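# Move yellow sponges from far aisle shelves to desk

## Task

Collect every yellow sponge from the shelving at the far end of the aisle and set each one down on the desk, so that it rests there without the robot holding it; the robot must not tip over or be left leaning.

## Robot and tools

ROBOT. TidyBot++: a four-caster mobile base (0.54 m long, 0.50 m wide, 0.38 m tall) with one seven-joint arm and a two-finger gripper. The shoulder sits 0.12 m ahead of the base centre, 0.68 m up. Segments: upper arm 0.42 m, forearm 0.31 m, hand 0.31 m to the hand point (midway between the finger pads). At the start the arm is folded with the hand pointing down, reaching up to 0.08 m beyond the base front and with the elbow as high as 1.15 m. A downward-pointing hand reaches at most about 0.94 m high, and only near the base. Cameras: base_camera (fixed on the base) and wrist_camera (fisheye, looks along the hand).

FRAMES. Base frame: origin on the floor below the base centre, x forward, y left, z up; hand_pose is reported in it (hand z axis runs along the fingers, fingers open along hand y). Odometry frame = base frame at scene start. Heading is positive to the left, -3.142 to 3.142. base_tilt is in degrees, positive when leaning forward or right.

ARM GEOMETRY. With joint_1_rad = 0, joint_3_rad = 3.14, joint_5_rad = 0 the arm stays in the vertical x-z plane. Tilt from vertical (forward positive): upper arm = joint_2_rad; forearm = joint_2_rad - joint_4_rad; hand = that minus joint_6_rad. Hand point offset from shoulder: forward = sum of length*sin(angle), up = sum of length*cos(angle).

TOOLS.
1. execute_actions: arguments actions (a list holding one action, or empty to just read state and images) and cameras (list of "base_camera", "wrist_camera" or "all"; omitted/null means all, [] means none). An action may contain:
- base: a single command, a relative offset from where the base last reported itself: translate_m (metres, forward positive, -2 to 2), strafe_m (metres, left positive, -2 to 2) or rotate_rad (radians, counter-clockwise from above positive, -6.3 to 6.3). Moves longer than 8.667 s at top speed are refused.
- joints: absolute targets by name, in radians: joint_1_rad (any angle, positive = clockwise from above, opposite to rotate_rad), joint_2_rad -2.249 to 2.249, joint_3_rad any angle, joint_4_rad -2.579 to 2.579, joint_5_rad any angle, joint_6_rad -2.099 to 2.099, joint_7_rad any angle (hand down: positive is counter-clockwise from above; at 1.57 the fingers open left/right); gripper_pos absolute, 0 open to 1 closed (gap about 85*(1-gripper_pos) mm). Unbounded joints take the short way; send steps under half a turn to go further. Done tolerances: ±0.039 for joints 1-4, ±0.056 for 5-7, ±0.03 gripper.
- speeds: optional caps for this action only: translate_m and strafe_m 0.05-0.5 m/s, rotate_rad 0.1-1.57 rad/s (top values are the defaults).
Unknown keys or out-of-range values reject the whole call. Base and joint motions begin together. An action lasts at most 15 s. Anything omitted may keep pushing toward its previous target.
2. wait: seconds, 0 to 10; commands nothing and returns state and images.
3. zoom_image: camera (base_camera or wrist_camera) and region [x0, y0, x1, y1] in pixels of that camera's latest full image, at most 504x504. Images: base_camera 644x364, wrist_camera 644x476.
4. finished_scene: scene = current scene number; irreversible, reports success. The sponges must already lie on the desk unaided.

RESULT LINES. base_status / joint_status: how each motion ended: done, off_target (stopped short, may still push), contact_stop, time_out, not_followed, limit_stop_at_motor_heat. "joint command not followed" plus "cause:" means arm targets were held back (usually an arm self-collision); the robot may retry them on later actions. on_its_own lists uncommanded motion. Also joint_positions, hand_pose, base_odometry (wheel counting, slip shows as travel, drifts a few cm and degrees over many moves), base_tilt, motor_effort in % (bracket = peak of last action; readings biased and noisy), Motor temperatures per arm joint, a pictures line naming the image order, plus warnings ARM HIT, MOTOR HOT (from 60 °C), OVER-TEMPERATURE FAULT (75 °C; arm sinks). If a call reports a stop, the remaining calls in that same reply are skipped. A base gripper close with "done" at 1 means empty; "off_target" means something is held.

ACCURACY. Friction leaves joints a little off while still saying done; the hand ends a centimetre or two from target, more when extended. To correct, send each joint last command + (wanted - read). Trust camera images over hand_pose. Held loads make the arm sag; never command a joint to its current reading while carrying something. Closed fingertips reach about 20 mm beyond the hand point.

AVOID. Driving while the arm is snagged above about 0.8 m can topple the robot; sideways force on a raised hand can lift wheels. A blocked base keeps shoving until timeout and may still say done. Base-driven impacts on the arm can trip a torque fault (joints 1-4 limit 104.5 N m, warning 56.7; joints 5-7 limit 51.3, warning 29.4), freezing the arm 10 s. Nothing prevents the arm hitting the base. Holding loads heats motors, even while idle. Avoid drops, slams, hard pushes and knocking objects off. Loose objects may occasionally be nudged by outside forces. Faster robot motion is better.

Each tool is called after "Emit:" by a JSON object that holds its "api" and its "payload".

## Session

Emit:
{"api": "execute_actions", "payload": {"actions": [{"joints":{"joint_6_rad":0.4}}]}}

Scene clock: 1.57 s.
Motor temperatures (°C, as the motors report them): [36 34 31 35 48 38 43]
base_odometry: x=+0.000 y=+0.000 heading=+0.000 (m, m, rad; odometry frame)
base_tilt: forward=-0.1 right=-0.1 (deg)
base_status: not commanded
joint_positions: joint_1_rad=+0.056 joint_2_rad=-0.343 joint_3_rad=+3.179 joint_4_rad=-2.566 joint_5_rad=+0.044 joint_6_rad=+0.395 joint_7_rad=+1.531 gripper_pos=+0.000
joint_status: all done
motor_effort: joint_1_rad=+1(0) joint_2_rad=-6(6) joint_3_rad=+1(0) joint_4_rad=+18(19) joint_5_rad=+0(0) joint_6_rad=+8(8) joint_7_rad=+0(0) (%)
hand_pose: x=+0.5276 y=-0.0324 z=+0.8084 quat_wxyz=(+0.016, +0.791, -0.035, +0.610) (m; base frame)
pictures: base_camera, wrist_camera
camera_calibration (this result's frames):
wrist_camera: T_world_to_cam=[[-0.0790182, -0.996473, 0.0282273, -0.0197128], [-0.239581, -0.00850295, -0.970839, 0.967394], [0.967656, -0.0834767, -0.238064, -0.185486], [0, 0, 0, 1]] pos_world=[0.409698, -0.0269014, 0.895583]
Images, in order (width x height): base_camera 644x364, wrist_camera 644x476.

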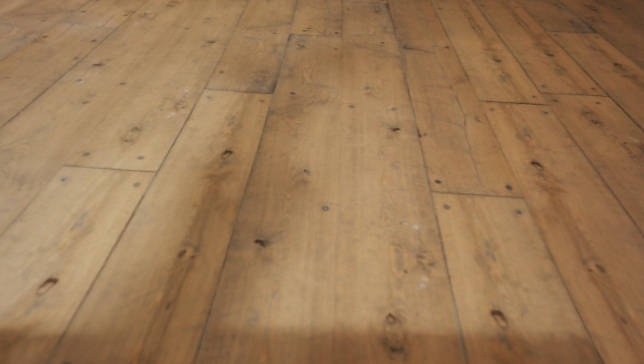

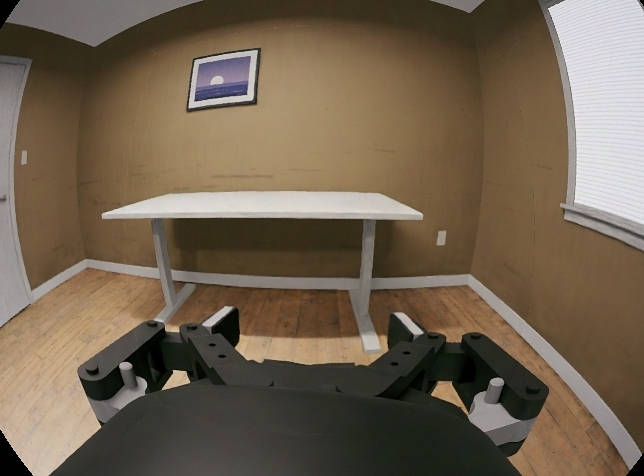

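Emit:
{"api": "execute_actions", "payload": {"actions": [{"base":{"translate_m":0.3},"joints":{"joint_1_rad":0,"joint_6_rad":0.1}}], "cameras": []}}

Emit:
{"api": "execute_actions", "payload": {"actions": [{"base":{"rotate_rad":3.07}}]}}

Scene clock: 5.27 s.
Motor temperatures (°C, as the motors report them): [36 34 31 35 48 38 43]
base_odometry: x=+0.300 y=+0.000 heading=+0.000 (m, m, rad; odometry frame)
base_tilt: forward=-0.1 right=-0.1 (deg)
base_status: done
joint_positions: joint_1_rad=+0.014 joint_2_rad=-0.343 joint_3_rad=+3.179 joint_4_rad=-2.572 joint_5_rad=+0.044 joint_6_rad=+0.106 joint_7_rad=+1.531 gripper_pos=+0.000
joint_status: all done
motor_effort: joint_1_rad=+1(0) joint_2_rad=-5(9) joint_3_rad=+0(0) joint_4_rad=+19(21) joint_5_rad=+0(0) joint_6_rad=+7(8) joint_7_rad=+0(0) (%)
hand_pose: x=+0.4912 y=-0.0159 z=+0.7225 quat_wxyz=(+0.005, +0.873, -0.022, +0.487) (m; base frame)
pictures: none
No camera images: the call's "cameras" was empty. Leave "cameras" out to get every camera's image.

Scene clock: 8.50 s.
Motor temperatures (°C, as the motors report them): [36 34 31 35 48 38 43]
base_odometry: x=+0.300 y=+0.000 heading=+3.069 (m, m, rad; odometry frame)
base_tilt: forward=-0.1 right=-0.1 (deg)
base_status: done
joint_positions: joint_1_rad=+0.014 joint_2_rad=-0.343 joint_3_rad=+3.179 joint_4_rad=-2.572 joint_5_rad=+0.044 joint_6_rad=+0.106 joint_7_rad=+1.531 gripper_pos=+0.000
joint_status: not commanded
motor_effort: joint_1_rad=+0(0) joint_2_rad=-6(5) joint_3_rad=+0(0) joint_4_rad=+17(18) joint_5_rad=+0(0) joint_6_rad=+7(7) joint_7_rad=+0(0) (%)
hand_pose: x=+0.4912 y=-0.0159 z=+0.7225 quat_wxyz=(+0.005, +0.873, -0.022, +0.487) (m; base frame)
pictures: base_camera, wrist_camera
camera_calibration (this result's frames):
wrist_camera: T_world_to_cam=[[-0.0339817, -0.998911, 0.0319746, -0.0285881], [-0.511405, -0.0101077, -0.85928, 0.928317], [0.858667, -0.0455517, -0.510505, 0.0816], [0, 0, 0, 1]] pos_world=[0.403708, -0.0154567, 0.840255]
Images, in order (width x height): base_camera 644x364, wrist_camera 644x476.

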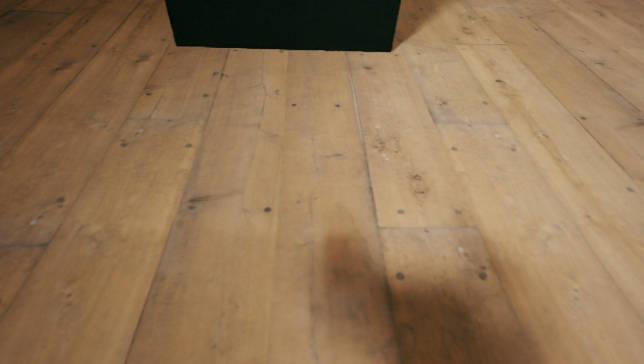

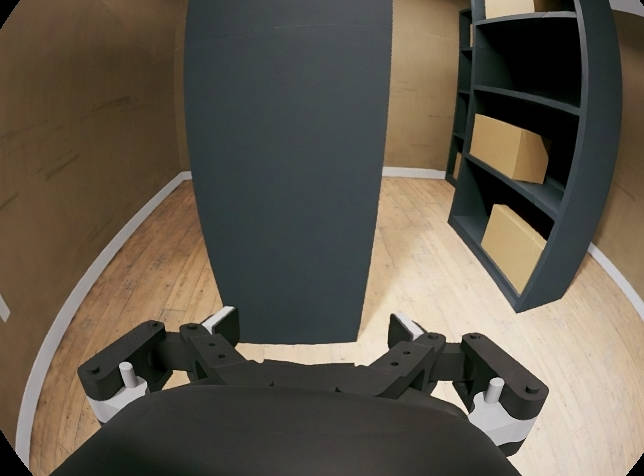

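Emit:
{"api": "execute_actions", "payload": {"actions": [{"base":{"strafe_m":-0.58},"joints":{"joint_6_rad":0.35}}]}}

Scene clock: 12.40 s.
Motor temperatures (°C, as the motors report them): [36 34 31 35 48 38 43]
base_odometry: x=+0.342 y=+0.578 heading=+3.069 (m, m, rad; odometry frame)
base_tilt: forward=-0.1 right=-0.1 (deg)
base_status: done
joint_positions: joint_1_rad=+0.014 joint_2_rad=-0.343 joint_3_rad=+3.179 joint_4_rad=-2.564 joint_5_rad=+0.044 joint_6_rad=+0.344 joint_7_rad=+1.531 gripper_pos=+0.000
joint_status: all done
motor_effort: joint_1_rad=+1(0) joint_2_rad=-6(6) joint_3_rad=+0(2) joint_4_rad=+19(21) joint_5_rad=+0(0) joint_6_rad=+7(8) joint_7_rad=+0(0) (%)
hand_pose: x=+0.5246 y=-0.0152 z=+0.7939 quat_wxyz=(+0.004, +0.807, -0.019, +0.591) (m; base frame)
pictures: base_camera, wrist_camera
camera_calibration (this result's frames):
wrist_camera: T_world_to_cam=[[-0.0362676, -0.998922, 0.0289819, -0.0255197], [-0.286988, -0.0173685, -0.957777, 0.96718], [0.957247, -0.0430537, -0.286049, -0.140461], [0, 0, 0, 1]] pos_world=[0.411099, -0.014741, 0.886903]
Images, in order (width x height): base_camera 644x364, wrist_camera 644x476.

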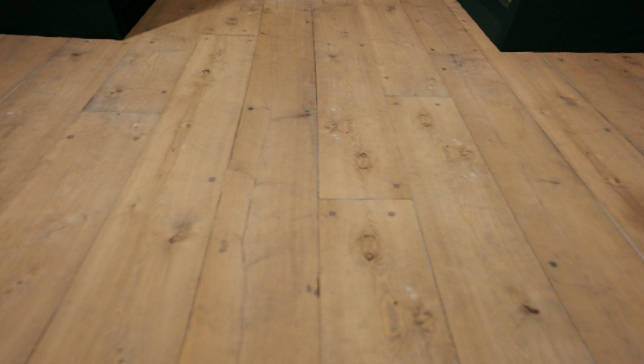

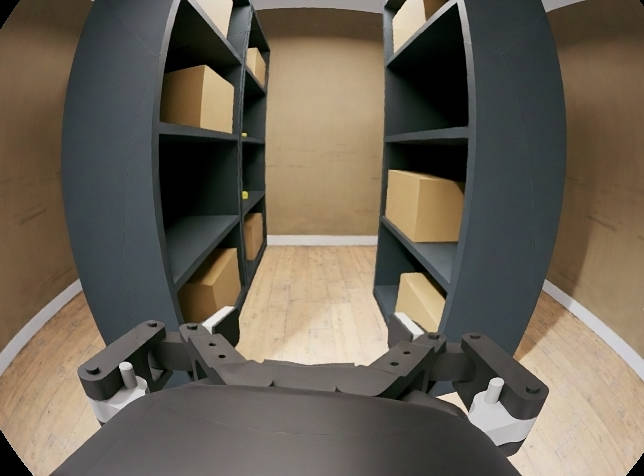

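Mirrored. Drive in with a high viewing pose.

Emit:
{"api": "execute_actions", "payload": {"actions": [{"base":{"translate_m":1.1},"joints":{"joint_2_rad":-0.1,"joint_4_rad":-0.8,"joint_6_rad":-1.7,"joint_5_rad":0,"joint_3_rad":3.14,"joint_7_rad":1.57}}], "cameras": ["base_camera"]}}

Emit:
{"api": "execute_actions", "payload": {"actions": [{"base":{"translate_m":0.8},"joints":{"joint_1_rad":-0.8}}]}}

Scene clock: 19.13 s.
Motor temperatures (°C, as the motors report them): [36 34 31 35 48 38 43]
base_odometry: x=-0.755 y=+0.658 heading=+3.069 (m, m, rad; odometry frame)
base_tilt: forward=-0.1 right=-0.1 (deg)
base_status: done
joint_positions: joint_1_rad=+0.014 joint_2_rad=-0.113 joint_3_rad=+3.168 joint_4_rad=-0.813 joint_5_rad=+0.032 joint_6_rad=-1.676 joint_7_rad=+1.539 gripper_pos=+0.000
joint_status: all done
motor_effort: joint_1_rad=+1(0) joint_2_rad=-9(14) joint_3_rad=+0(0) joint_4_rad=+14(22) joint_5_rad=+0(0) joint_6_rad=+6(8) joint_7_rad=+0(1) (%)
hand_pose: x=+0.4894 y=-0.0246 z=+1.1161 quat_wxyz=(+0.014, +0.927, -0.041, +0.374) (m; base frame)
pictures: base_camera
Images, in order (width x height): base_camera 644x364.

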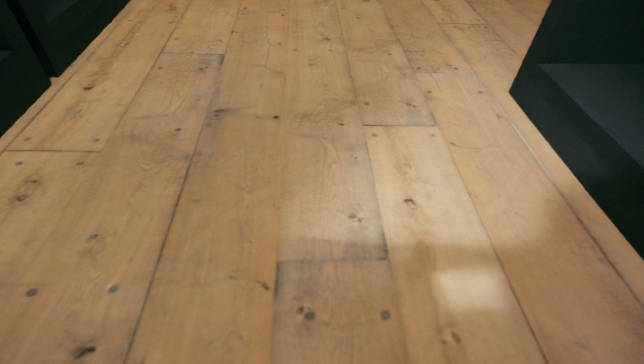

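Scene clock: 22.03 s.
Motor temperatures (°C, as the motors report them): [36 34 31 35 48 38 43]
base_odometry: x=-1.553 y=+0.716 heading=+3.069 (m, m, rad; odometry frame)
base_tilt: forward=-0.1 right=-0.1 (deg)
base_status: done
joint_positions: joint_1_rad=-0.780 joint_2_rad=-0.111 joint_3_rad=+3.164 joint_4_rad=-0.809 joint_5_rad=+0.029 joint_6_rad=-1.678 joint_7_rad=+1.540 gripper_pos=+0.000
joint_status: all done
motor_effort: joint_1_rad=+1(0) joint_2_rad=-10(15) joint_3_rad=+0(1) joint_4_rad=+15(15) joint_5_rad=+1(0) joint_6_rad=+5(6) joint_7_rad=+0(0) (%)
hand_pose: x=+0.3946 y=+0.2491 z=+1.1162 quat_wxyz=(-0.133, +0.870, +0.323, +0.349) (m; base frame)
pictures: base_camera, wrist_camera
camera_calibration (this result's frames):
wrist_camera: T_world_to_cam=[[0.668947, -0.742497, 0.0347485, -0.124103], [-0.511183, -0.493478, -0.703684, 1.16656], [0.539631, 0.452965, -0.709663, 0.601595], [0, 0, 0, 1]] pos_world=[0.354703, 0.211024, 1.25213]
Images, in order (width x height): base_camera 644x364, wrist_camera 644x476.

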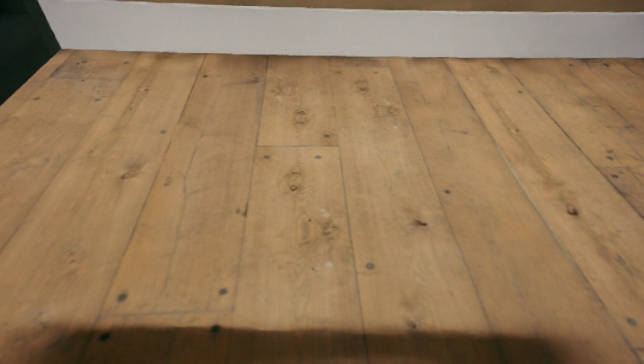

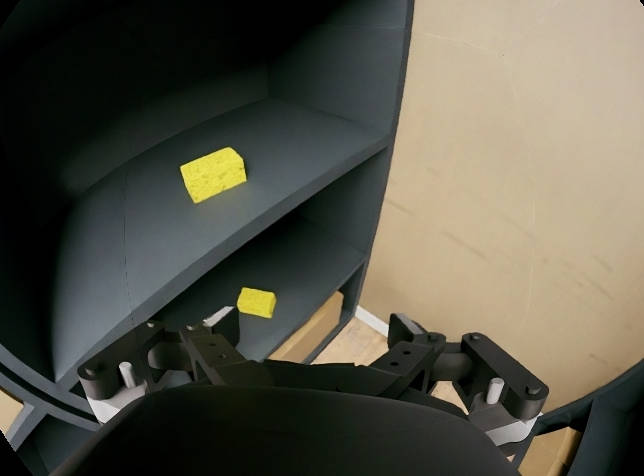

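Emit:
{"api": "execute_actions", "payload": {"actions": [{"base":{"rotate_rad":0.06},"joints":{"joint_1_rad":-1.6,"joint_2_rad":0.03,"joint_6_rad":-1.57}}], "cameras": []}}

Emit:
{"api": "execute_actions", "payload": {"actions": [{"base":{"translate_m":0.38}}]}}

Scene clock: 26.60 s.
Motor temperatures (°C, as the motors report them): [36 34 31 35 48 38 43]
base_odometry: x=-1.553 y=+0.716 heading=+3.129 (m, m, rad; odometry frame)
base_tilt: forward=-0.1 right=-0.1 (deg)
base_status: done
joint_positions: joint_1_rad=-1.567 joint_2_rad=+0.003 joint_3_rad=+3.167 joint_4_rad=-0.809 joint_5_rad=+0.032 joint_6_rad=-1.599 joint_7_rad=+1.541 gripper_pos=+0.000
joint_status: all done
motor_effort: joint_1_rad=-6(7) joint_2_rad=-14(18) joint_3_rad=-8(10) joint_4_rad=+16(17) joint_5_rad=-7(10) joint_6_rad=+7(7) joint_7_rad=+0(0) (%)
hand_pose: x=+0.1404 y=+0.4368 z=+1.0871 quat_wxyz=(-0.242, +0.684, +0.636, +0.263) (m; base frame)
pictures: none
No camera images: the call's "cameras" was empty. Leave "cameras" out to get every camera's image.

Scene clock: 28.63 s.
Motor temperatures (°C, as the motors report them): [36 34 31 35 48 38 43]
base_odometry: x=-1.934 y=+0.721 heading=+3.129 (m, m, rad; odometry frame)
base_tilt: forward=-0.1 right=-0.1 (deg)
base_status: done
joint_positions: joint_1_rad=-1.592 joint_2_rad=+0.005 joint_3_rad=+3.152 joint_4_rad=-0.809 joint_5_rad=+0.025 joint_6_rad=-1.594 joint_7_rad=+1.541 gripper_pos=+0.000
joint_status: not commanded
motor_effort: joint_1_rad=+0(7) joint_2_rad=-16(16) joint_3_rad=+1(9) joint_4_rad=+16(16) joint_5_rad=+0(8) joint_6_rad=+5(7) joint_7_rad=+0(0) (%)
hand_pose: x=+0.1205 y=+0.4391 z=+1.0870 quat_wxyz=(-0.250, +0.669, +0.651, +0.256) (m; base frame)
pictures: base_camera, wrist_camera
camera_calibration (this result's frames):
wrist_camera: T_world_to_cam=[[0.999246, -0.00664992, 0.0382614, -0.165356], [0.0211845, -0.732393, -0.680552, 1.11532], [0.032548, 0.680849, -0.7317, 0.627735], [0, 0, 0, 1]] pos_world=[0.121172, 0.388363, 1.22468]
Images, in order (width x height): base_camera 644x364, wrist_camera 644x476.

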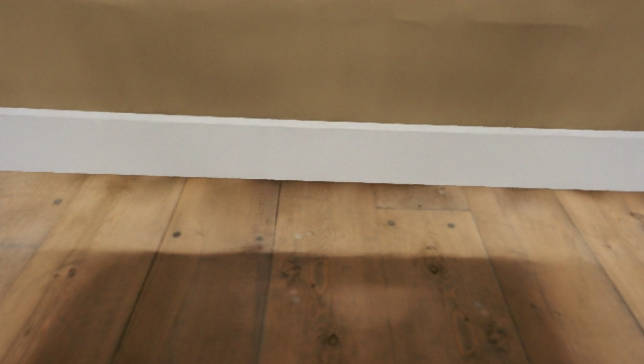

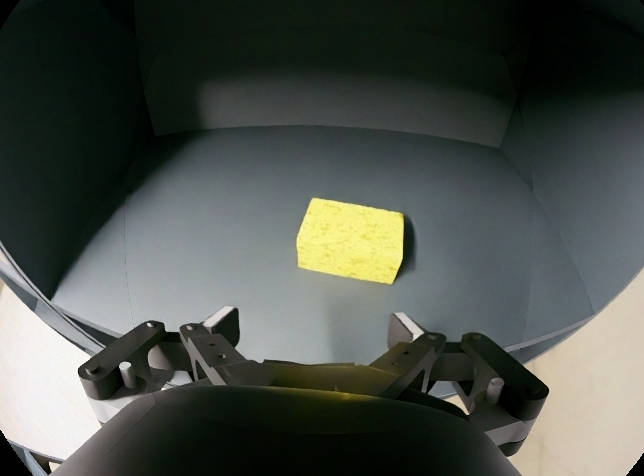

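Emit:
{"api": "execute_actions", "payload": {"actions": [{"base":{"translate_m":0.215},"joints":{"joint_1_rad":-1.32,"joint_2_rad":0.27,"joint_6_rad":-1.81,"joint_5_rad":-1.02,"joint_7_rad":2.76}}], "cameras": []}}

Emit:
{"api": "execute_actions", "payload": {"actions": [{"base":{"strafe_m":0.1}}]}}

Scene clock: 33.17 s.
Motor temperatures (°C, as the motors report them): [36 34 31 35 48 38 43]
base_odometry: x=-2.149 y=+0.723 heading=+3.130 (m, m, rad; odometry frame)
base_tilt: forward=-0.1 right=-0.1 (deg)
base_status: done
joint_positions: joint_1_rad=-1.330 joint_2_rad=+0.256 joint_3_rad=+3.152 joint_4_rad=-0.808 joint_5_rad=-0.996 joint_6_rad=-1.786 joint_7_rad=+2.741 gripper_pos=+0.000
joint_status: all done
motor_effort: joint_1_rad=+1(2) joint_2_rad=-25(29) joint_3_rad=+0(3) joint_4_rad=+15(16) joint_5_rad=-6(7) joint_6_rad=+2(6) joint_7_rad=+0(1) (%)
hand_pose: x=-0.0305 y=+0.4548 z=+1.0641 quat_wxyz=(-0.454, +0.118, +0.878, +0.094) (m; base frame)
pictures: none
No camera images: the call's "cameras" was empty. Leave "cameras" out to get every camera's image.

Scene clock: 34.43 s.
Motor temperatures (°C, as the motors report them): [36 34 31 35 48 38 43]
base_odometry: x=-2.150 y=+0.623 heading=+3.129 (m, m, rad; odometry frame)
base_tilt: forward=-0.1 right=-0.2 (deg)
base_status: done
joint_positions: joint_1_rad=-1.330 joint_2_rad=+0.267 joint_3_rad=+3.152 joint_4_rad=-0.808 joint_5_rad=-0.996 joint_6_rad=-1.788 joint_7_rad=+2.741 gripper_pos=+0.000
joint_status: not commanded
motor_effort: joint_1_rad=+0(1) joint_2_rad=-26(30) joint_3_rad=-2(2) joint_4_rad=+16(16) joint_5_rad=-7(7) joint_6_rad=+2(3) joint_7_rad=+0(0) (%)
hand_pose: x=-0.0295 y=+0.4582 z=+1.0595 quat_wxyz=(-0.454, +0.120, +0.878, +0.088) (m; base frame)
pictures: base_camera, wrist_camera
camera_calibration (this result's frames):
wrist_camera: T_world_to_cam=[[0.279077, 0.956163, 0.0887047, -0.530135], [0.557581, -0.086146, -0.825641, 0.987196], [-0.781805, 0.279877, -0.55718, 0.574347], [0, 0, 0, 1]] pos_world=[0.0465339, 0.431192, 1.18211]
Images, in order (width x height): base_camera 644x364, wrist_camera 644x476.

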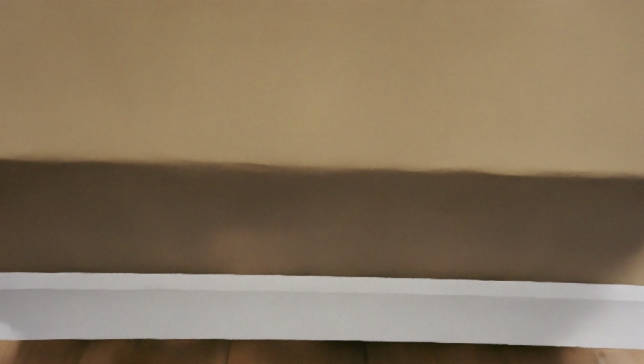

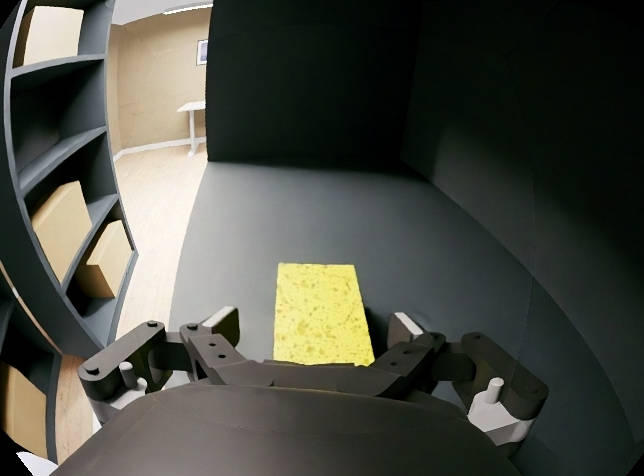

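Emit:
{"api": "execute_actions", "payload": {"actions": [{"base":{"strafe_m":0.014},"joints":{"joint_7_rad":2.9,"joint_4_rad":-0.98}}], "cameras": []}}

Emit:
{"api": "execute_actions", "payload": {"actions": [{"base":{"translate_m":-0.025}}], "cameras": ["wrist_camera"]}}

Scene clock: 38.77 s.
Motor temperatures (°C, as the motors report them): [36 34 31 35 48 38 43]
base_odometry: x=-2.150 y=+0.609 heading=+3.129 (m, m, rad; odometry frame)
base_tilt: forward=-0.1 right=-0.1 (deg)
base_status: done
joint_positions: joint_1_rad=-1.330 joint_2_rad=+0.268 joint_3_rad=+3.152 joint_4_rad=-0.971 joint_5_rad=-0.996 joint_6_rad=-1.789 joint_7_rad=+2.871 gripper_pos=+0.000
joint_status: all done
motor_effort: joint_1_rad=+1(0) joint_2_rad=-27(29) joint_3_rad=-2(2) joint_4_rad=+16(16) joint_5_rad=-7(7) joint_6_rad=+1(3) joint_7_rad=+0(0) (%)
hand_pose: x=-0.0314 y=+0.4500 z=+1.0115 quat_wxyz=(-0.459, +0.101, +0.882, +0.045) (m; base frame)
pictures: none
No camera images: the call's "cameras" was empty. Leave "cameras" out to get every camera's image.

Scene clock: 39.50 s.
Motor temperatures (°C, as the motors report them): [36 34 31 35 48 38 43]
base_odometry: x=-2.125 y=+0.608 heading=+3.129 (m, m, rad; odometry frame)
base_tilt: forward=-0.1 right=-0.1 (deg)
base_status: done
joint_positions: joint_1_rad=-1.329 joint_2_rad=+0.268 joint_3_rad=+3.151 joint_4_rad=-0.971 joint_5_rad=-0.996 joint_6_rad=-1.789 joint_7_rad=+2.871 gripper_pos=+0.000
joint_status: not commanded
motor_effort: joint_1_rad=+0(2) joint_2_rad=-28(29) joint_3_rad=-2(3) joint_4_rad=+16(16) joint_5_rad=-7(7) joint_6_rad=+1(1) joint_7_rad=+0(0) (%)
hand_pose: x=-0.0308 y=+0.4502 z=+1.0115 quat_wxyz=(-0.459, +0.101, +0.881, +0.046) (m; base frame)
pictures: wrist_camera
camera_calibration (this result's frames):
wrist_camera: T_world_to_cam=[[0.208708, 0.977489, 0.0309127, -0.471253], [0.553994, -0.092119, -0.827408, 0.951903], [-0.805935, 0.189812, -0.56075, 0.592226], [0, 0, 0, 1]] pos_world=[0.0483006, 0.435922, 1.13427]
Images, in order (width x height): wrist_camera 644x476.

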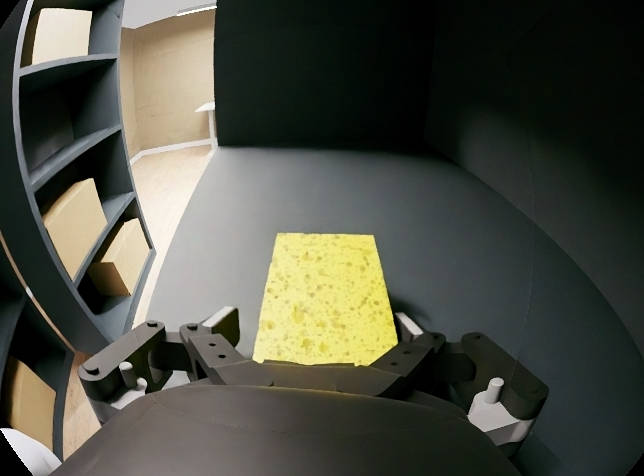

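Emit:
{"api": "execute_actions", "payload": {"actions": [{"joints":{"gripper_pos":1}}], "cameras": []}}

Emit:
{"api": "execute_actions", "payload": {"actions": [{"joints":{"joint_4_rad":-0.85}}], "cameras": []}}

Emit:
{"api": "execute_actions", "payload": {"actions": [{"base":{"strafe_m":-0.09},"joints":{"joint_2_rad":-0.25}}], "cameras": []}}

Emit:
{"api": "execute_actions", "payload": {"actions": [{"base":{"translate_m":-0.6},"joints":{"joint_1_rad":-3.1,"joint_5_rad":0,"joint_7_rad":1.57}}]}}

Scene clock: 43.00 s.
Motor temperatures (°C, as the motors report them): [36 34 31 35 48 38 43]
base_odometry: x=-2.125 y=+0.608 heading=+3.129 (m, m, rad; odometry frame)
base_tilt: forward=-0.1 right=-0.1 (deg)
base_status: not commanded
joint_positions: joint_1_rad=-1.328 joint_2_rad=+0.268 joint_3_rad=+3.151 joint_4_rad=-0.971 joint_5_rad=-1.000 joint_6_rad=-1.789 joint_7_rad=+2.871 gripper_pos=+0.376
joint_status: gripper_pos off_target (ended at +0.376, target +1.000)
motor_effort: joint_1_rad=+0(2) joint_2_rad=-25(26) joint_3_rad=-2(3) joint_4_rad=+14(16) joint_5_rad=-6(7) joint_6_rad=+1(1) joint_7_rad=+0(0) (%)
hand_pose: x=-0.0313 y=+0.4501 z=+1.0125 quat_wxyz=(-0.461, +0.101, +0.881, +0.046) (m; base frame)
pictures: none
No camera images: the call's "cameras" was empty. Leave "cameras" out to get every camera's image.

Scene clock: 44.00 s.
Motor temperatures (°C, as the motors report them): [36 34 31 35 48 38 43]
base_odometry: x=-2.125 y=+0.608 heading=+3.129 (m, m, rad; odometry frame)
base_tilt: forward=-0.2 right=-0.1 (deg)
base_status: not commanded
joint_positions: joint_1_rad=-1.328 joint_2_rad=+0.268 joint_3_rad=+3.151 joint_4_rad=-0.859 joint_5_rad=-1.000 joint_6_rad=-1.789 joint_7_rad=+2.871 gripper_pos=+0.376
joint_status: all done
motor_effort: joint_1_rad=+1(0) joint_2_rad=-26(28) joint_3_rad=-2(1) joint_4_rad=+15(15) joint_5_rad=-7(7) joint_6_rad=+2(2) joint_7_rad=+0(0) (%)
hand_pose: x=-0.0298 y=+0.4564 z=+1.0451 quat_wxyz=(-0.453, +0.075, +0.883, +0.095) (m; base frame)
pictures: none
No camera images: the call's "cameras" was empty. Leave "cameras" out to get every camera's image.

Scene clock: 45.73 s.
Motor temperatures (°C, as the motors report them): [36 34 31 35 48 38 43]
base_odometry: x=-2.124 y=+0.698 heading=+3.129 (m, m, rad; odometry frame)
base_tilt: forward=-0.1 right=-0.1 (deg)
base_status: done
joint_positions: joint_1_rad=-1.328 joint_2_rad=-0.243 joint_3_rad=+3.151 joint_4_rad=-0.853 joint_5_rad=-1.000 joint_6_rad=-1.789 joint_7_rad=+2.871 gripper_pos=+0.376
joint_status: all done
motor_effort: joint_1_rad=+1(1) joint_2_rad=-3(32) joint_3_rad=+1(2) joint_4_rad=+12(17) joint_5_rad=-4(8) joint_6_rad=+6(6) joint_7_rad=+0(0) (%)
hand_pose: x=-0.0851 y=+0.2327 z=+1.1996 quat_wxyz=(-0.402, -0.046, +0.858, +0.315) (m; base frame)
pictures: none
No camera images: the call's "cameras" was empty. Leave "cameras" out to get every camera's image.

Scene clock: 48.70 s.
Motor temperatures (°C, as the motors report them): [36 34 31 35 48 38 43]
base_odometry: x=-1.524 y=+0.691 heading=+3.129 (m, m, rad; odometry frame)
base_tilt: forward=-0.1 right=-0.1 (deg)
base_status: done
joint_positions: joint_1_rad=-3.081 joint_2_rad=-0.243 joint_3_rad=+3.151 joint_4_rad=-0.853 joint_5_rad=-0.031 joint_6_rad=-1.789 joint_7_rad=+1.599 gripper_pos=+0.376
joint_status: all done
motor_effort: joint_1_rad=+1(0) joint_2_rad=-5(7) joint_3_rad=+0(2) joint_4_rad=+13(14) joint_5_rad=+0(6) joint_6_rad=+5(6) joint_7_rad=+0(0) (%)
hand_pose: x=-0.1701 y=+0.0106 z=+1.1190 quat_wxyz=(-0.363, +0.011, +0.932, +0.004) (m; base frame)
pictures: base_camera, wrist_camera
camera_calibration (this result's frames):
wrist_camera: T_world_to_cam=[[0.00347814, 0.999243, 0.0387459, -0.059628], [0.724937, 0.0241692, -0.688391, 0.949816], [-0.688806, 0.0304827, -0.724304, 0.828263], [0, 0, 0, 1]] pos_world=[-0.117837, 0.011379, 1.25607]
Images, in order (width x height): base_camera 644x364, wrist_camera 644x476.

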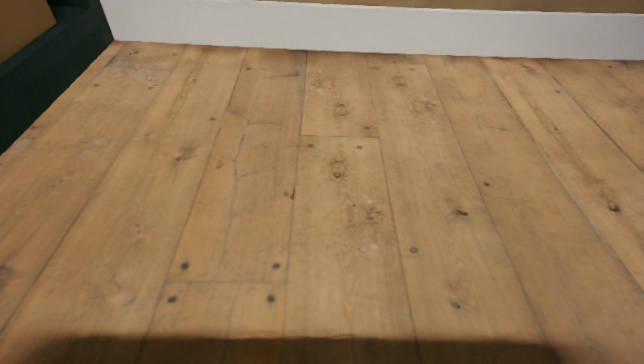

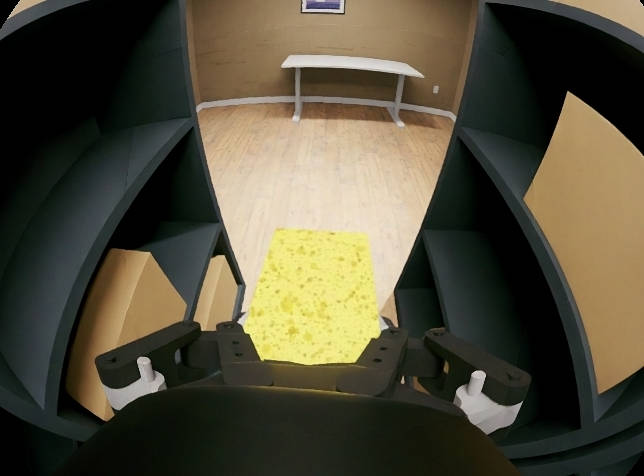

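Emit:
{"api": "execute_actions", "payload": {"actions": [{"base":{"rotate_rad":-0.035}}], "cameras": []}}

Emit:
{"api": "execute_actions", "payload": {"actions": [{"base":{"translate_m":-2.0},"joints":{"joint_2_rad":0.3,"joint_4_rad":-1.3,"joint_6_rad":-0.555}}]}}

Scene clock: 51.27 s.
Motor temperatures (°C, as the motors report them): [36 34 31 35 48 38 43]
base_odometry: x=-1.524 y=+0.691 heading=+3.095 (m, m, rad; odometry frame)
base_tilt: forward=-0.1 right=-0.1 (deg)
base_status: done
joint_positions: joint_1_rad=-3.081 joint_2_rad=-0.243 joint_3_rad=+3.151 joint_4_rad=-0.853 joint_5_rad=-0.030 joint_6_rad=-1.789 joint_7_rad=+1.599 gripper_pos=+0.376
joint_status: not commanded
motor_effort: joint_1_rad=+1(1) joint_2_rad=-4(6) joint_3_rad=+0(1) joint_4_rad=+13(14) joint_5_rad=+0(1) joint_6_rad=+5(6) joint_7_rad=+0(0) (%)
hand_pose: x=-0.1701 y=+0.0108 z=+1.1189 quat_wxyz=(-0.363, +0.012, +0.932, +0.004) (m; base frame)
pictures: none
No camera images: the call's "cameras" was empty. Leave "cameras" out to get every camera's image.

Scene clock: 56.60 s.
Motor temperatures (°C, as the motors report them): [36 34 31 35 48 38 43]
base_odometry: x=+0.474 y=+0.595 heading=+3.094 (m, m, rad; odometry frame)
base_tilt: forward=-0.2 right=-0.1 (deg)
base_status: done
joint_positions: joint_1_rad=-3.081 joint_2_rad=+0.306 joint_3_rad=+3.151 joint_4_rad=-1.300 joint_5_rad=-0.030 joint_6_rad=-0.576 joint_7_rad=+1.599 gripper_pos=+0.376
joint_status: all done
motor_effort: joint_1_rad=+0(0) joint_2_rad=-35(38) joint_3_rad=+0(0) joint_4_rad=+21(23) joint_5_rad=-1(1) joint_6_rad=+6(7) joint_7_rad=+0(0) (%)
hand_pose: x=-0.5756 y=+0.0416 z=+0.8934 quat_wxyz=(-0.462, +0.025, +0.887, +0.011) (m; base frame)
pictures: base_camera, wrist_camera
camera_calibration (this result's frames):
wrist_camera: T_world_to_cam=[[0.043383, 0.99829, 0.0391675, -0.0578959], [0.561293, 0.00807735, -0.827578, 1.11858], [-0.826479, 0.0578872, -0.559983, 0.157439], [0, 0, 0, 1]] pos_world=[-0.495219, 0.0396481, 1.01614]
Images, in order (width x height): base_camera 644x364, wrist_camera 644x476.

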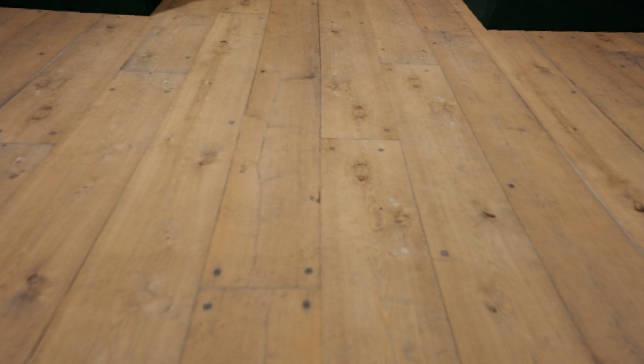

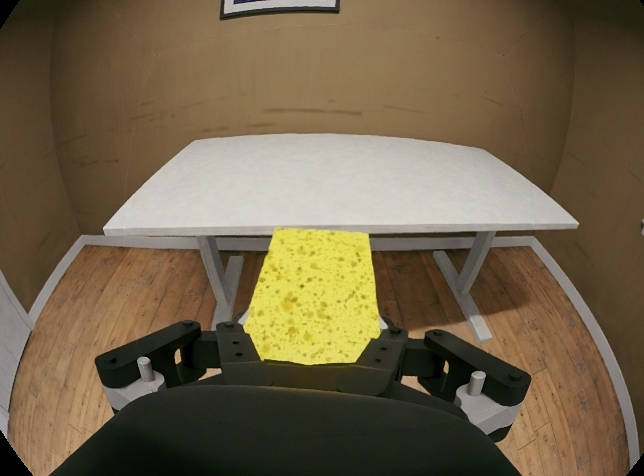

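Emit:
{"api": "execute_actions", "payload": {"actions": [{"base":{"translate_m":-0.4},"joints":{"joint_1_rad":-2.85,"joint_2_rad":0.56,"joint_6_rad":-0.22}}], "cameras": []}}

Emit:
{"api": "execute_actions", "payload": {"actions": [{"joints":{"joint_2_rad":0.62}}], "cameras": []}}

Emit:
{"api": "execute_actions", "payload": {"actions": [{"joints":{"joint_2_rad":0.65}}], "cameras": ["wrist_camera"]}}

Scene clock: 61.40 s.
Motor temperatures (°C, as the motors report them): [36 34 31 35 48 38 43]
base_odometry: x=+0.874 y=+0.576 heading=+3.094 (m, m, rad; odometry frame)
base_tilt: forward=-0.2 right=-0.1 (deg)
base_status: done
joint_positions: joint_1_rad=-2.852 joint_2_rad=+0.566 joint_3_rad=+3.151 joint_4_rad=-1.302 joint_5_rad=-0.030 joint_6_rad=-0.243 joint_7_rad=+1.599 gripper_pos=+0.376
joint_status: all done
motor_effort: joint_1_rad=+0(2) joint_2_rad=-41(47) joint_3_rad=-1(3) joint_4_rad=+20(23) joint_5_rad=+0(1) joint_6_rad=+7(9) joint_7_rad=+0(0) (%)
hand_pose: x=-0.6406 y=+0.2291 z=+0.7849 quat_wxyz=(-0.488, +0.127, +0.861, +0.072) (m; base frame)
pictures: none
No camera images: the call's "cameras" was empty. Leave "cameras" out to get every camera's image.

Scene clock: 62.30 s.
Motor temperatures (°C, as the motors report them): [36 34 31 35 48 38 43]
base_odometry: x=+0.874 y=+0.576 heading=+3.094 (m, m, rad; odometry frame)
base_tilt: forward=-0.2 right=-0.1 (deg)
base_status: not commanded
joint_positions: joint_1_rad=-2.852 joint_2_rad=+0.605 joint_3_rad=+3.151 joint_4_rad=-1.302 joint_5_rad=-0.030 joint_6_rad=-0.243 joint_7_rad=+1.599 gripper_pos=+0.376
joint_status: all done
motor_effort: joint_1_rad=+0(1) joint_2_rad=-44(44) joint_3_rad=+0(0) joint_4_rad=+20(21) joint_5_rad=+0(0) joint_6_rad=+7(7) joint_7_rad=+0(0) (%)
hand_pose: x=-0.6438 y=+0.2301 z=+0.7539 quat_wxyz=(-0.471, +0.128, +0.870, +0.070) (m; base frame)
pictures: none
No camera images: the call's "cameras" was empty. Leave "cameras" out to get every camera's image.

Scene clock: 62.97 s.
Motor temperatures (°C, as the motors report them): [36 34 31 35 48 38 43]
base_odometry: x=+0.874 y=+0.576 heading=+3.094 (m, m, rad; odometry frame)
base_tilt: forward=-0.2 right=-0.1 (deg)
base_status: not commanded
joint_positions: joint_1_rad=-2.852 joint_2_rad=+0.621 joint_3_rad=+3.151 joint_4_rad=-1.301 joint_5_rad=-0.030 joint_6_rad=-0.238 joint_7_rad=+1.599 gripper_pos=+0.376
joint_status: all done
motor_effort: joint_1_rad=+0(0) joint_2_rad=-41(44) joint_3_rad=+0(1) joint_4_rad=+20(21) joint_5_rad=+0(0) joint_6_rad=+6(7) joint_7_rad=+0(0) (%)
hand_pose: x=-0.6459 y=+0.2308 z=+0.7433 quat_wxyz=(-0.467, +0.128, +0.872, +0.069) (m; base frame)
pictures: wrist_camera
camera_calibration (this result's frames):
wrist_camera: T_world_to_cam=[[0.278111, 0.959527, 0.0443023, -0.0810364], [0.530407, -0.114955, -0.839913, 1.04987], [-0.800826, 0.257087, -0.54091, -0.039224], [0, 0, 0, 1]] pos_world=[-0.565731, 0.208527, 0.864169]
Images, in order (width x height): wrist_camera 644x476.

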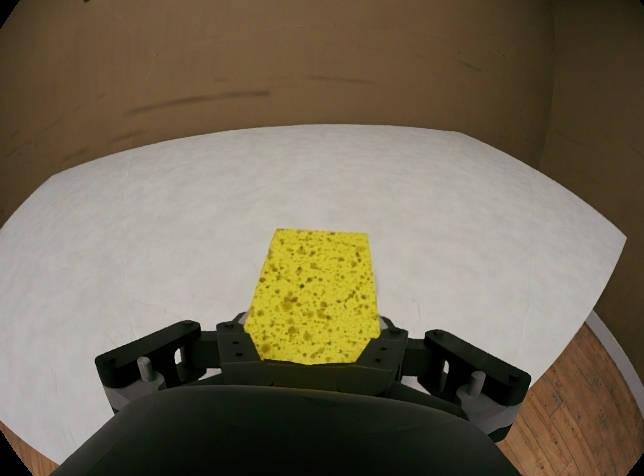

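Emit:
{"api": "execute_actions", "payload": {"actions": [{"joints":{"gripper_pos":0,"joint_2_rad":0.63}}], "cameras": []}}

Emit:
{"api": "execute_actions", "payload": {"actions": [{"joints":{"joint_2_rad":0.4}}], "cameras": []}}

Emit:
{"api": "execute_actions", "payload": {"actions": [{"base":{"translate_m":1.5},"joints":{"joint_2_rad":0.0,"joint_1_rad":-3.1}}]}}

Scene clock: 66.30 s.
Motor temperatures (°C, as the motors report them): [36 34 31 35 48 38 43]
base_odometry: x=+0.874 y=+0.576 heading=+3.094 (m, m, rad; odometry frame)
base_tilt: forward=-0.2 right=-0.1 (deg)
base_status: not commanded
joint_positions: joint_1_rad=-2.852 joint_2_rad=+0.621 joint_3_rad=+3.151 joint_4_rad=-1.301 joint_5_rad=-0.030 joint_6_rad=-0.238 joint_7_rad=+1.599 gripper_pos=+0.000
joint_status: all done
motor_effort: joint_1_rad=+1(0) joint_2_rad=-43(45) joint_3_rad=-1(0) joint_4_rad=+20(21) joint_5_rad=+0(0) joint_6_rad=+6(7) joint_7_rad=+0(0) (%)
hand_pose: x=-0.6459 y=+0.2308 z=+0.7433 quat_wxyz=(-0.467, +0.128, +0.872, +0.069) (m; base frame)
pictures: none
No camera images: the call's "cameras" was empty. Leave "cameras" out to get every camera's image.

Scene clock: 67.57 s.
Motor temperatures (°C, as the motors report them): [36 34 31 35 48 38 43]
base_odometry: x=+0.874 y=+0.576 heading=+3.094 (m, m, rad; odometry frame)
base_tilt: forward=-0.2 right=-0.1 (deg)
base_status: not commanded
joint_positions: joint_1_rad=-2.852 joint_2_rad=+0.396 joint_3_rad=+3.151 joint_4_rad=-1.298 joint_5_rad=-0.030 joint_6_rad=-0.238 joint_7_rad=+1.599 gripper_pos=+0.000
joint_status: all done
motor_effort: joint_1_rad=+0(0) joint_2_rad=-36(47) joint_3_rad=+0(1) joint_4_rad=+21(22) joint_5_rad=+0(0) joint_6_rad=+8(8) joint_7_rad=+0(0) (%)
hand_pose: x=-0.6138 y=+0.2212 z=+0.9216 quat_wxyz=(-0.563, +0.120, +0.814, +0.083) (m; base frame)
pictures: none
No camera images: the call's "cameras" was empty. Leave "cameras" out to get every camera's image.

Scene clock: 72.00 s.
Motor temperatures (°C, as the motors report them): [36 35 31 35 48 38 43]
base_odometry: x=-0.625 y=+0.647 heading=+3.094 (m, m, rad; odometry frame)
base_tilt: forward=-0.1 right=-0.1 (deg)
base_status: done
joint_positions: joint_1_rad=-3.082 joint_2_rad=+0.006 joint_3_rad=+3.149 joint_4_rad=-1.294 joint_5_rad=-0.030 joint_6_rad=-0.237 joint_7_rad=+1.599 gripper_pos=+0.000
joint_status: all done
motor_effort: joint_1_rad=+0(2) joint_2_rad=-22(42) joint_3_rad=+0(2) joint_4_rad=+21(24) joint_5_rad=+0(0) joint_6_rad=+8(8) joint_7_rad=+0(0) (%)
hand_pose: x=-0.4965 y=+0.0375 z=+1.1971 quat_wxyz=(-0.719, +0.021, +0.695, +0.021) (m; base frame)
pictures: base_camera, wrist_camera
camera_calibration (this result's frames):
wrist_camera: T_world_to_cam=[[0.0763564, 0.996237, 0.0410095, -0.0548926], [-0.0471331, 0.0446899, -0.997888, 1.22596], [-0.995966, 0.0742623, 0.0503681, -0.422293], [0, 0, 0, 1]] pos_world=[-0.358615, 0.0312585, 1.24689]
Images, in order (width x height): base_camera 644x364, wrist_camera 644x476.

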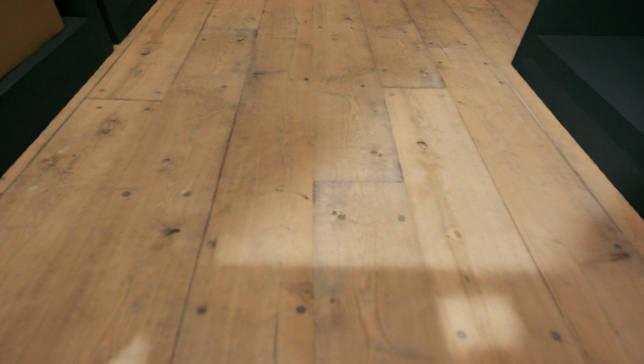

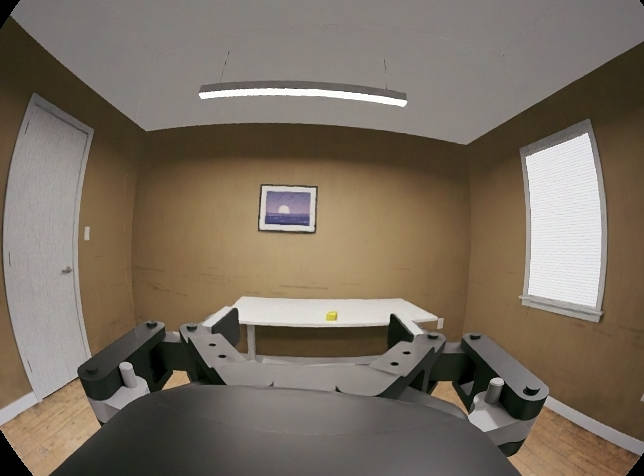

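Emit:
{"api": "execute_actions", "payload": {"actions": [{"base":{"translate_m":1.52},"joints":{"joint_2_rad":-0.1,"joint_4_rad":-2.3,"joint_6_rad":-0.3}}], "cameras": []}}

Emit:
{"api": "execute_actions", "payload": {"actions": [{"joints":{"joint_1_rad":-1.92}}]}}

Scene clock: 77.90 s.
Motor temperatures (°C, as the motors report them): [36 35 31 35 48 38 43]
base_odometry: x=-2.143 y=+0.718 heading=+3.094 (m, m, rad; odometry frame)
base_tilt: forward=-0.1 right=-0.1 (deg)
base_status: done
joint_positions: joint_1_rad=-3.082 joint_2_rad=-0.080 joint_3_rad=+3.149 joint_4_rad=-2.293 joint_5_rad=-0.030 joint_6_rad=-0.279 joint_7_rad=+1.599 gripper_pos=+0.000
joint_status: all done
motor_effort: joint_1_rad=+1(1) joint_2_rad=-14(25) joint_3_rad=-1(1) joint_4_rad=+17(20) joint_5_rad=+0(0) joint_6_rad=+5(7) joint_7_rad=+0(0) (%)
hand_pose: x=-0.2869 y=+0.0232 z=+0.6652 quat_wxyz=(-0.319, +0.031, +0.947, +0.006) (m; base frame)
pictures: none
No camera images: the call's "cameras" was empty. Leave "cameras" out to get every camera's image.

Scene clock: 80.37 s.
Motor temperatures (°C, as the motors report them): [36 35 31 35 48 38 43]
base_odometry: x=-2.143 y=+0.718 heading=+3.094 (m, m, rad; odometry frame)
base_tilt: forward=-0.1 right=-0.1 (deg)
base_status: not commanded
joint_positions: joint_1_rad=-1.937 joint_2_rad=-0.080 joint_3_rad=+3.149 joint_4_rad=-2.293 joint_5_rad=-0.030 joint_6_rad=-0.279 joint_7_rad=+1.599 gripper_pos=+0.000
joint_status: all done
motor_effort: joint_1_rad=+0(1) joint_2_rad=-14(16) joint_3_rad=+0(1) joint_4_rad=+17(17) joint_5_rad=+0(0) joint_6_rad=+5(5) joint_7_rad=+0(0) (%)
hand_pose: x=-0.0277 y=+0.3792 z=+0.6652 quat_wxyz=(-0.265, +0.539, +0.780, +0.178) (m; base frame)
pictures: base_camera, wrist_camera
camera_calibration (this result's frames):
wrist_camera: T_world_to_cam=[[0.925094, 0.378524, 0.0303541, -0.144363], [0.315087, -0.720521, -0.617714, 0.749328], [-0.211949, 0.581007, -0.785817, 0.431808], [0, 0, 0, 1]] pos_world=[-0.0110324, 0.343668, 0.806575]
Images, in order (width x height): base_camera 644x364, wrist_camera 644x476.

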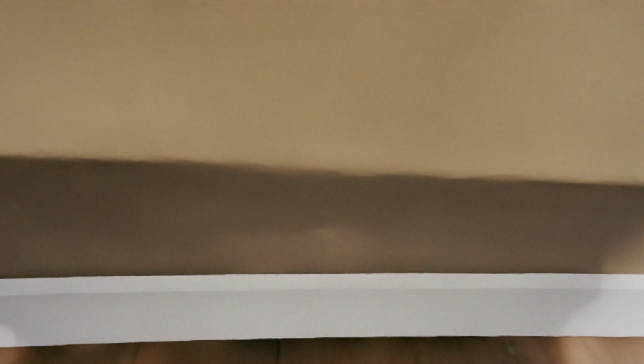

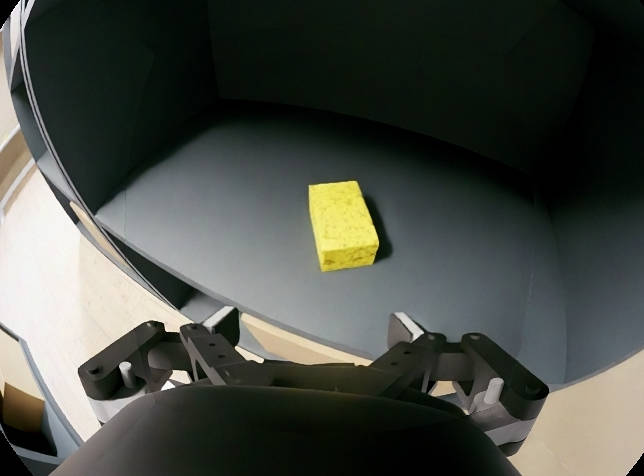

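Emit:
{"api": "execute_actions", "payload": {"actions": [{"base":{"translate_m":0.03},"joints":{"joint_1_rad":-2.01,"joint_7_rad":1.72}}], "cameras": []}}

Emit:
{"api": "execute_actions", "payload": {"actions": [{"base":{"strafe_m":0.07},"joints":{"joint_2_rad":0.28,"joint_4_rad":-2.11,"joint_6_rad":-0.09}}], "cameras": ["wrist_camera"]}}

Scene clock: 84.07 s.
Motor temperatures (°C, as the motors report them): [36 35 31 35 48 38 43]
base_odometry: x=-2.173 y=+0.719 heading=+3.094 (m, m, rad; odometry frame)
base_tilt: forward=-0.1 right=-0.1 (deg)
base_status: done
joint_positions: joint_1_rad=-1.994 joint_2_rad=-0.081 joint_3_rad=+3.149 joint_4_rad=-2.293 joint_5_rad=-0.030 joint_6_rad=-0.279 joint_7_rad=+1.695 gripper_pos=+0.000
joint_status: all done
motor_effort: joint_1_rad=+0(0) joint_2_rad=-14(16) joint_3_rad=+0(1) joint_4_rad=+16(17) joint_5_rad=-1(1) joint_6_rad=+5(5) joint_7_rad=+0(0) (%)
hand_pose: x=-0.0488 y=+0.3704 z=+0.6654 quat_wxyz=(-0.262, +0.478, +0.818, +0.184) (m; base frame)
pictures: none
No camera images: the call's "cameras" was empty. Leave "cameras" out to get every camera's image.

Scene clock: 85.60 s.
Motor temperatures (°C, as the motors report them): [36 35 31 35 48 38 43]
base_odometry: x=-2.177 y=+0.649 heading=+3.094 (m, m, rad; odometry frame)
base_tilt: forward=-0.1 right=-0.1 (deg)
base_status: done
joint_positions: joint_1_rad=-1.994 joint_2_rad=+0.263 joint_3_rad=+3.149 joint_4_rad=-2.124 joint_5_rad=-0.030 joint_6_rad=-0.114 joint_7_rad=+1.695 gripper_pos=+0.000
joint_status: all done
motor_effort: joint_1_rad=+0(0) joint_2_rad=-25(26) joint_3_rad=-1(0) joint_4_rad=+14(17) joint_5_rad=+0(0) joint_6_rad=+5(4) joint_7_rad=+0(0) (%)
hand_pose: x=-0.0897 y=+0.4666 z=+0.6099 quat_wxyz=(-0.256, +0.479, +0.819, +0.184) (m; base frame)
pictures: wrist_camera
camera_calibration (this result's frames):
wrist_camera: T_world_to_cam=[[0.864877, 0.493329, 0.0928113, -0.21554], [0.442258, -0.661372, -0.605801, 0.774191], [-0.237477, 0.56499, -0.790184, 0.332288], [0, 0, 0, 1]] pos_world=[-0.077066, 0.430621, 0.751579]
Images, in order (width x height): wrist_camera 644x476.

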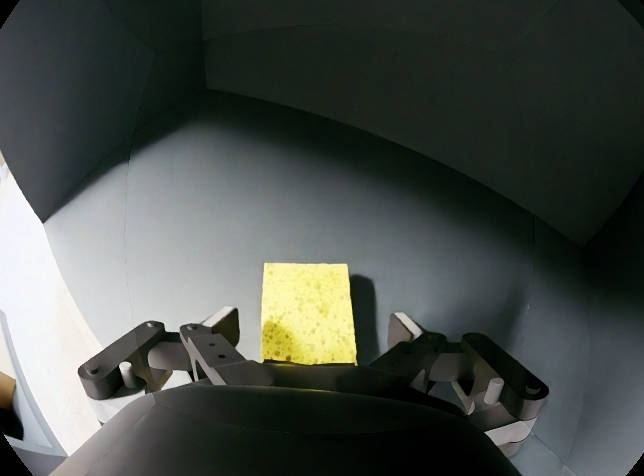

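Emit:
{"api": "execute_actions", "payload": {"actions": [{"base":{"translate_m":-0.006},"joints":{"joint_2_rad":0.41,"joint_4_rad":-2.2,"joint_6_rad":0.125}}], "cameras": ["wrist_camera"]}}

Emit:
{"api": "execute_actions", "payload": {"actions": [{"joints":{"gripper_pos":1}}], "cameras": []}}

Emit:
{"api": "execute_actions", "payload": {"actions": [{"base":{"strafe_m":-0.07},"joints":{"joint_2_rad":-0.1,"joint_4_rad":-2.3,"joint_6_rad":-0.3}}], "cameras": []}}

Emit:
{"api": "execute_actions", "payload": {"actions": [{"joints":{"joint_1_rad":-3.14,"joint_6_rad":0.2}}]}}

Scene clock: 89.47 s.
Motor temperatures (°C, as the motors report them): [36 35 31 35 48 38 43]
base_odometry: x=-2.171 y=+0.649 heading=+3.094 (m, m, rad; odometry frame)
base_tilt: forward=-0.1 right=-0.1 (deg)
base_status: done
joint_positions: joint_1_rad=-1.996 joint_2_rad=+0.398 joint_3_rad=+3.149 joint_4_rad=-2.194 joint_5_rad=-0.030 joint_6_rad=+0.100 joint_7_rad=+1.695 gripper_pos=+0.000
joint_status: all done
motor_effort: joint_1_rad=+0(2) joint_2_rad=-27(30) joint_3_rad=+0(2) joint_4_rad=+12(16) joint_5_rad=+0(0) joint_6_rad=+5(6) joint_7_rad=+0(0) (%)
hand_pose: x=-0.0908 y=+0.4711 z=+0.5537 quat_wxyz=(-0.258, +0.478, +0.818, +0.188) (m; base frame)
pictures: wrist_camera
camera_calibration (this result's frames):
wrist_camera: T_world_to_cam=[[0.865174, 0.491495, 0.0995331, -0.214364], [0.442893, -0.655813, -0.611356, 0.744185], [-0.235203, 0.573011, -0.785072, 0.278723], [0, 0, 0, 1]] pos_world=[-0.078575, 0.433693, 0.695115]
Images, in order (width x height): wrist_camera 644x476.

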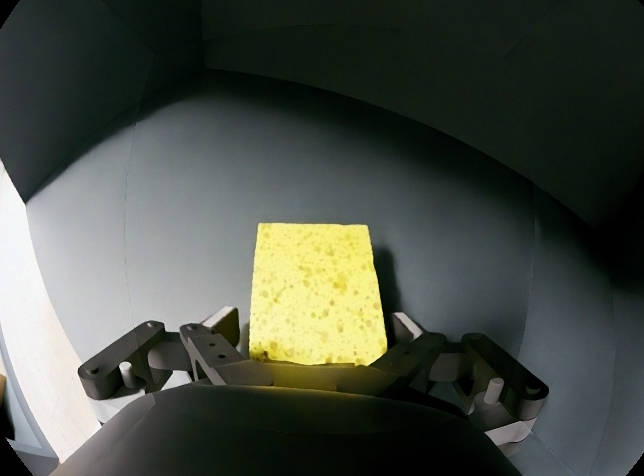

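Scene clock: 90.57 s.
Motor temperatures (°C, as the motors report them): [36 35 31 35 48 38 43]
base_odometry: x=-2.171 y=+0.649 heading=+3.094 (m, m, rad; odometry frame)
base_tilt: forward=-0.1 right=-0.1 (deg)
base_status: not commanded
joint_positions: joint_1_rad=-1.996 joint_2_rad=+0.396 joint_3_rad=+3.149 joint_4_rad=-2.194 joint_5_rad=-0.030 joint_6_rad=+0.107 joint_7_rad=+1.695 gripper_pos=+0.373
joint_status: gripper_pos off_target (ended at +0.373, target +1.000)
motor_effort: joint_1_rad=+0(1) joint_2_rad=-24(29) joint_3_rad=+0(1) joint_4_rad=+11(13) joint_5_rad=+0(0) joint_6_rad=+4(5) joint_7_rad=+0(0) (%)
hand_pose: x=-0.0916 y=+0.4728 z=+0.5558 quat_wxyz=(-0.261, +0.478, +0.817, +0.191) (m; base frame)
pictures: none
No camera images: the call's "cameras" was empty. Leave "cameras" out to get every camera's image.

Scene clock: 92.27 s.
Motor temperatures (°C, as the motors report them): [36 35 31 35 48 38 43]
base_odometry: x=-2.167 y=+0.719 heading=+3.094 (m, m, rad; odometry frame)
base_tilt: forward=-0.1 right=-0.1 (deg)
base_status: done
joint_positions: joint_1_rad=-1.998 joint_2_rad=-0.079 joint_3_rad=+3.149 joint_4_rad=-2.289 joint_5_rad=-0.030 joint_6_rad=-0.278 joint_7_rad=+1.695 gripper_pos=+0.373
joint_status: all done
motor_effort: joint_1_rad=+1(2) joint_2_rad=-14(31) joint_3_rad=+1(3) joint_4_rad=+17(18) joint_5_rad=+0(0) joint_6_rad=+5(6) joint_7_rad=+0(0) (%)
hand_pose: x=-0.0511 y=+0.3715 z=+0.6669 quat_wxyz=(-0.263, +0.476, +0.819, +0.184) (m; base frame)
pictures: none
No camera images: the call's "cameras" was empty. Leave "cameras" out to get every camera's image.

Scene clock: 94.67 s.
Motor temperatures (°C, as the motors report them): [36 35 31 35 48 38 43]
base_odometry: x=-2.167 y=+0.719 heading=+3.094 (m, m, rad; odometry frame)
base_tilt: forward=-0.1 right=-0.1 (deg)
base_status: not commanded
joint_positions: joint_1_rad=-3.123 joint_2_rad=-0.079 joint_3_rad=+3.149 joint_4_rad=-2.289 joint_5_rad=-0.030 joint_6_rad=+0.175 joint_7_rad=+1.695 gripper_pos=+0.373
joint_status: all done
motor_effort: joint_1_rad=+0(1) joint_2_rad=-16(17) joint_3_rad=+0(1) joint_4_rad=+18(19) joint_5_rad=+0(0) joint_6_rad=+7(6) joint_7_rad=+0(0) (%)
hand_pose: x=-0.3784 y=+0.0130 z=+0.7747 quat_wxyz=(-0.525, -0.028, +0.850, +0.033) (m; base frame)
pictures: base_camera, wrist_camera
camera_calibration (this result's frames):
wrist_camera: T_world_to_cam=[[-0.017187, 0.991309, 0.130428, -0.126755], [0.43243, 0.124985, -0.892963, 0.910238], [-0.901504, 0.0410535, -0.43082, 0.127389], [0, 0, 0, 1]] pos_world=[-0.280951, 0.00665725, 0.884223]
Images, in order (width x height): base_camera 644x364, wrist_camera 644x476.

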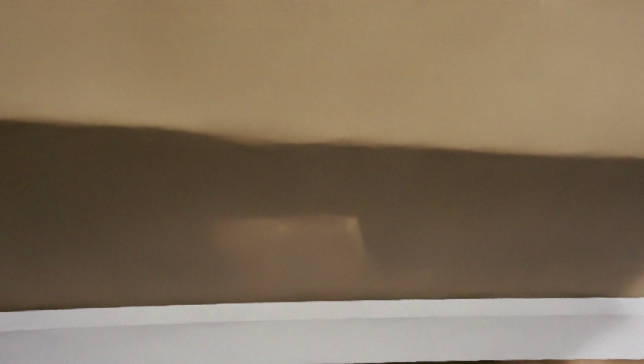

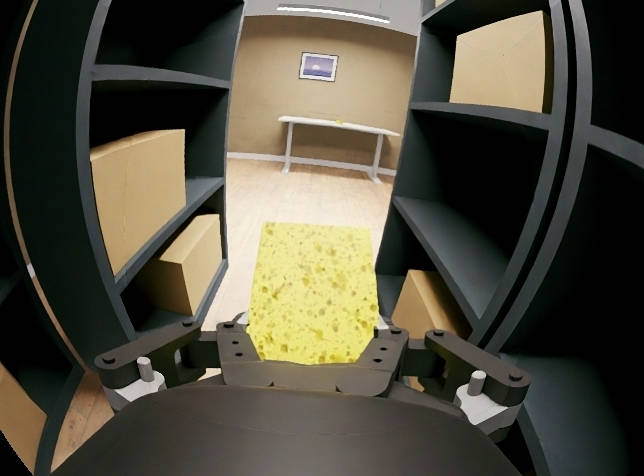

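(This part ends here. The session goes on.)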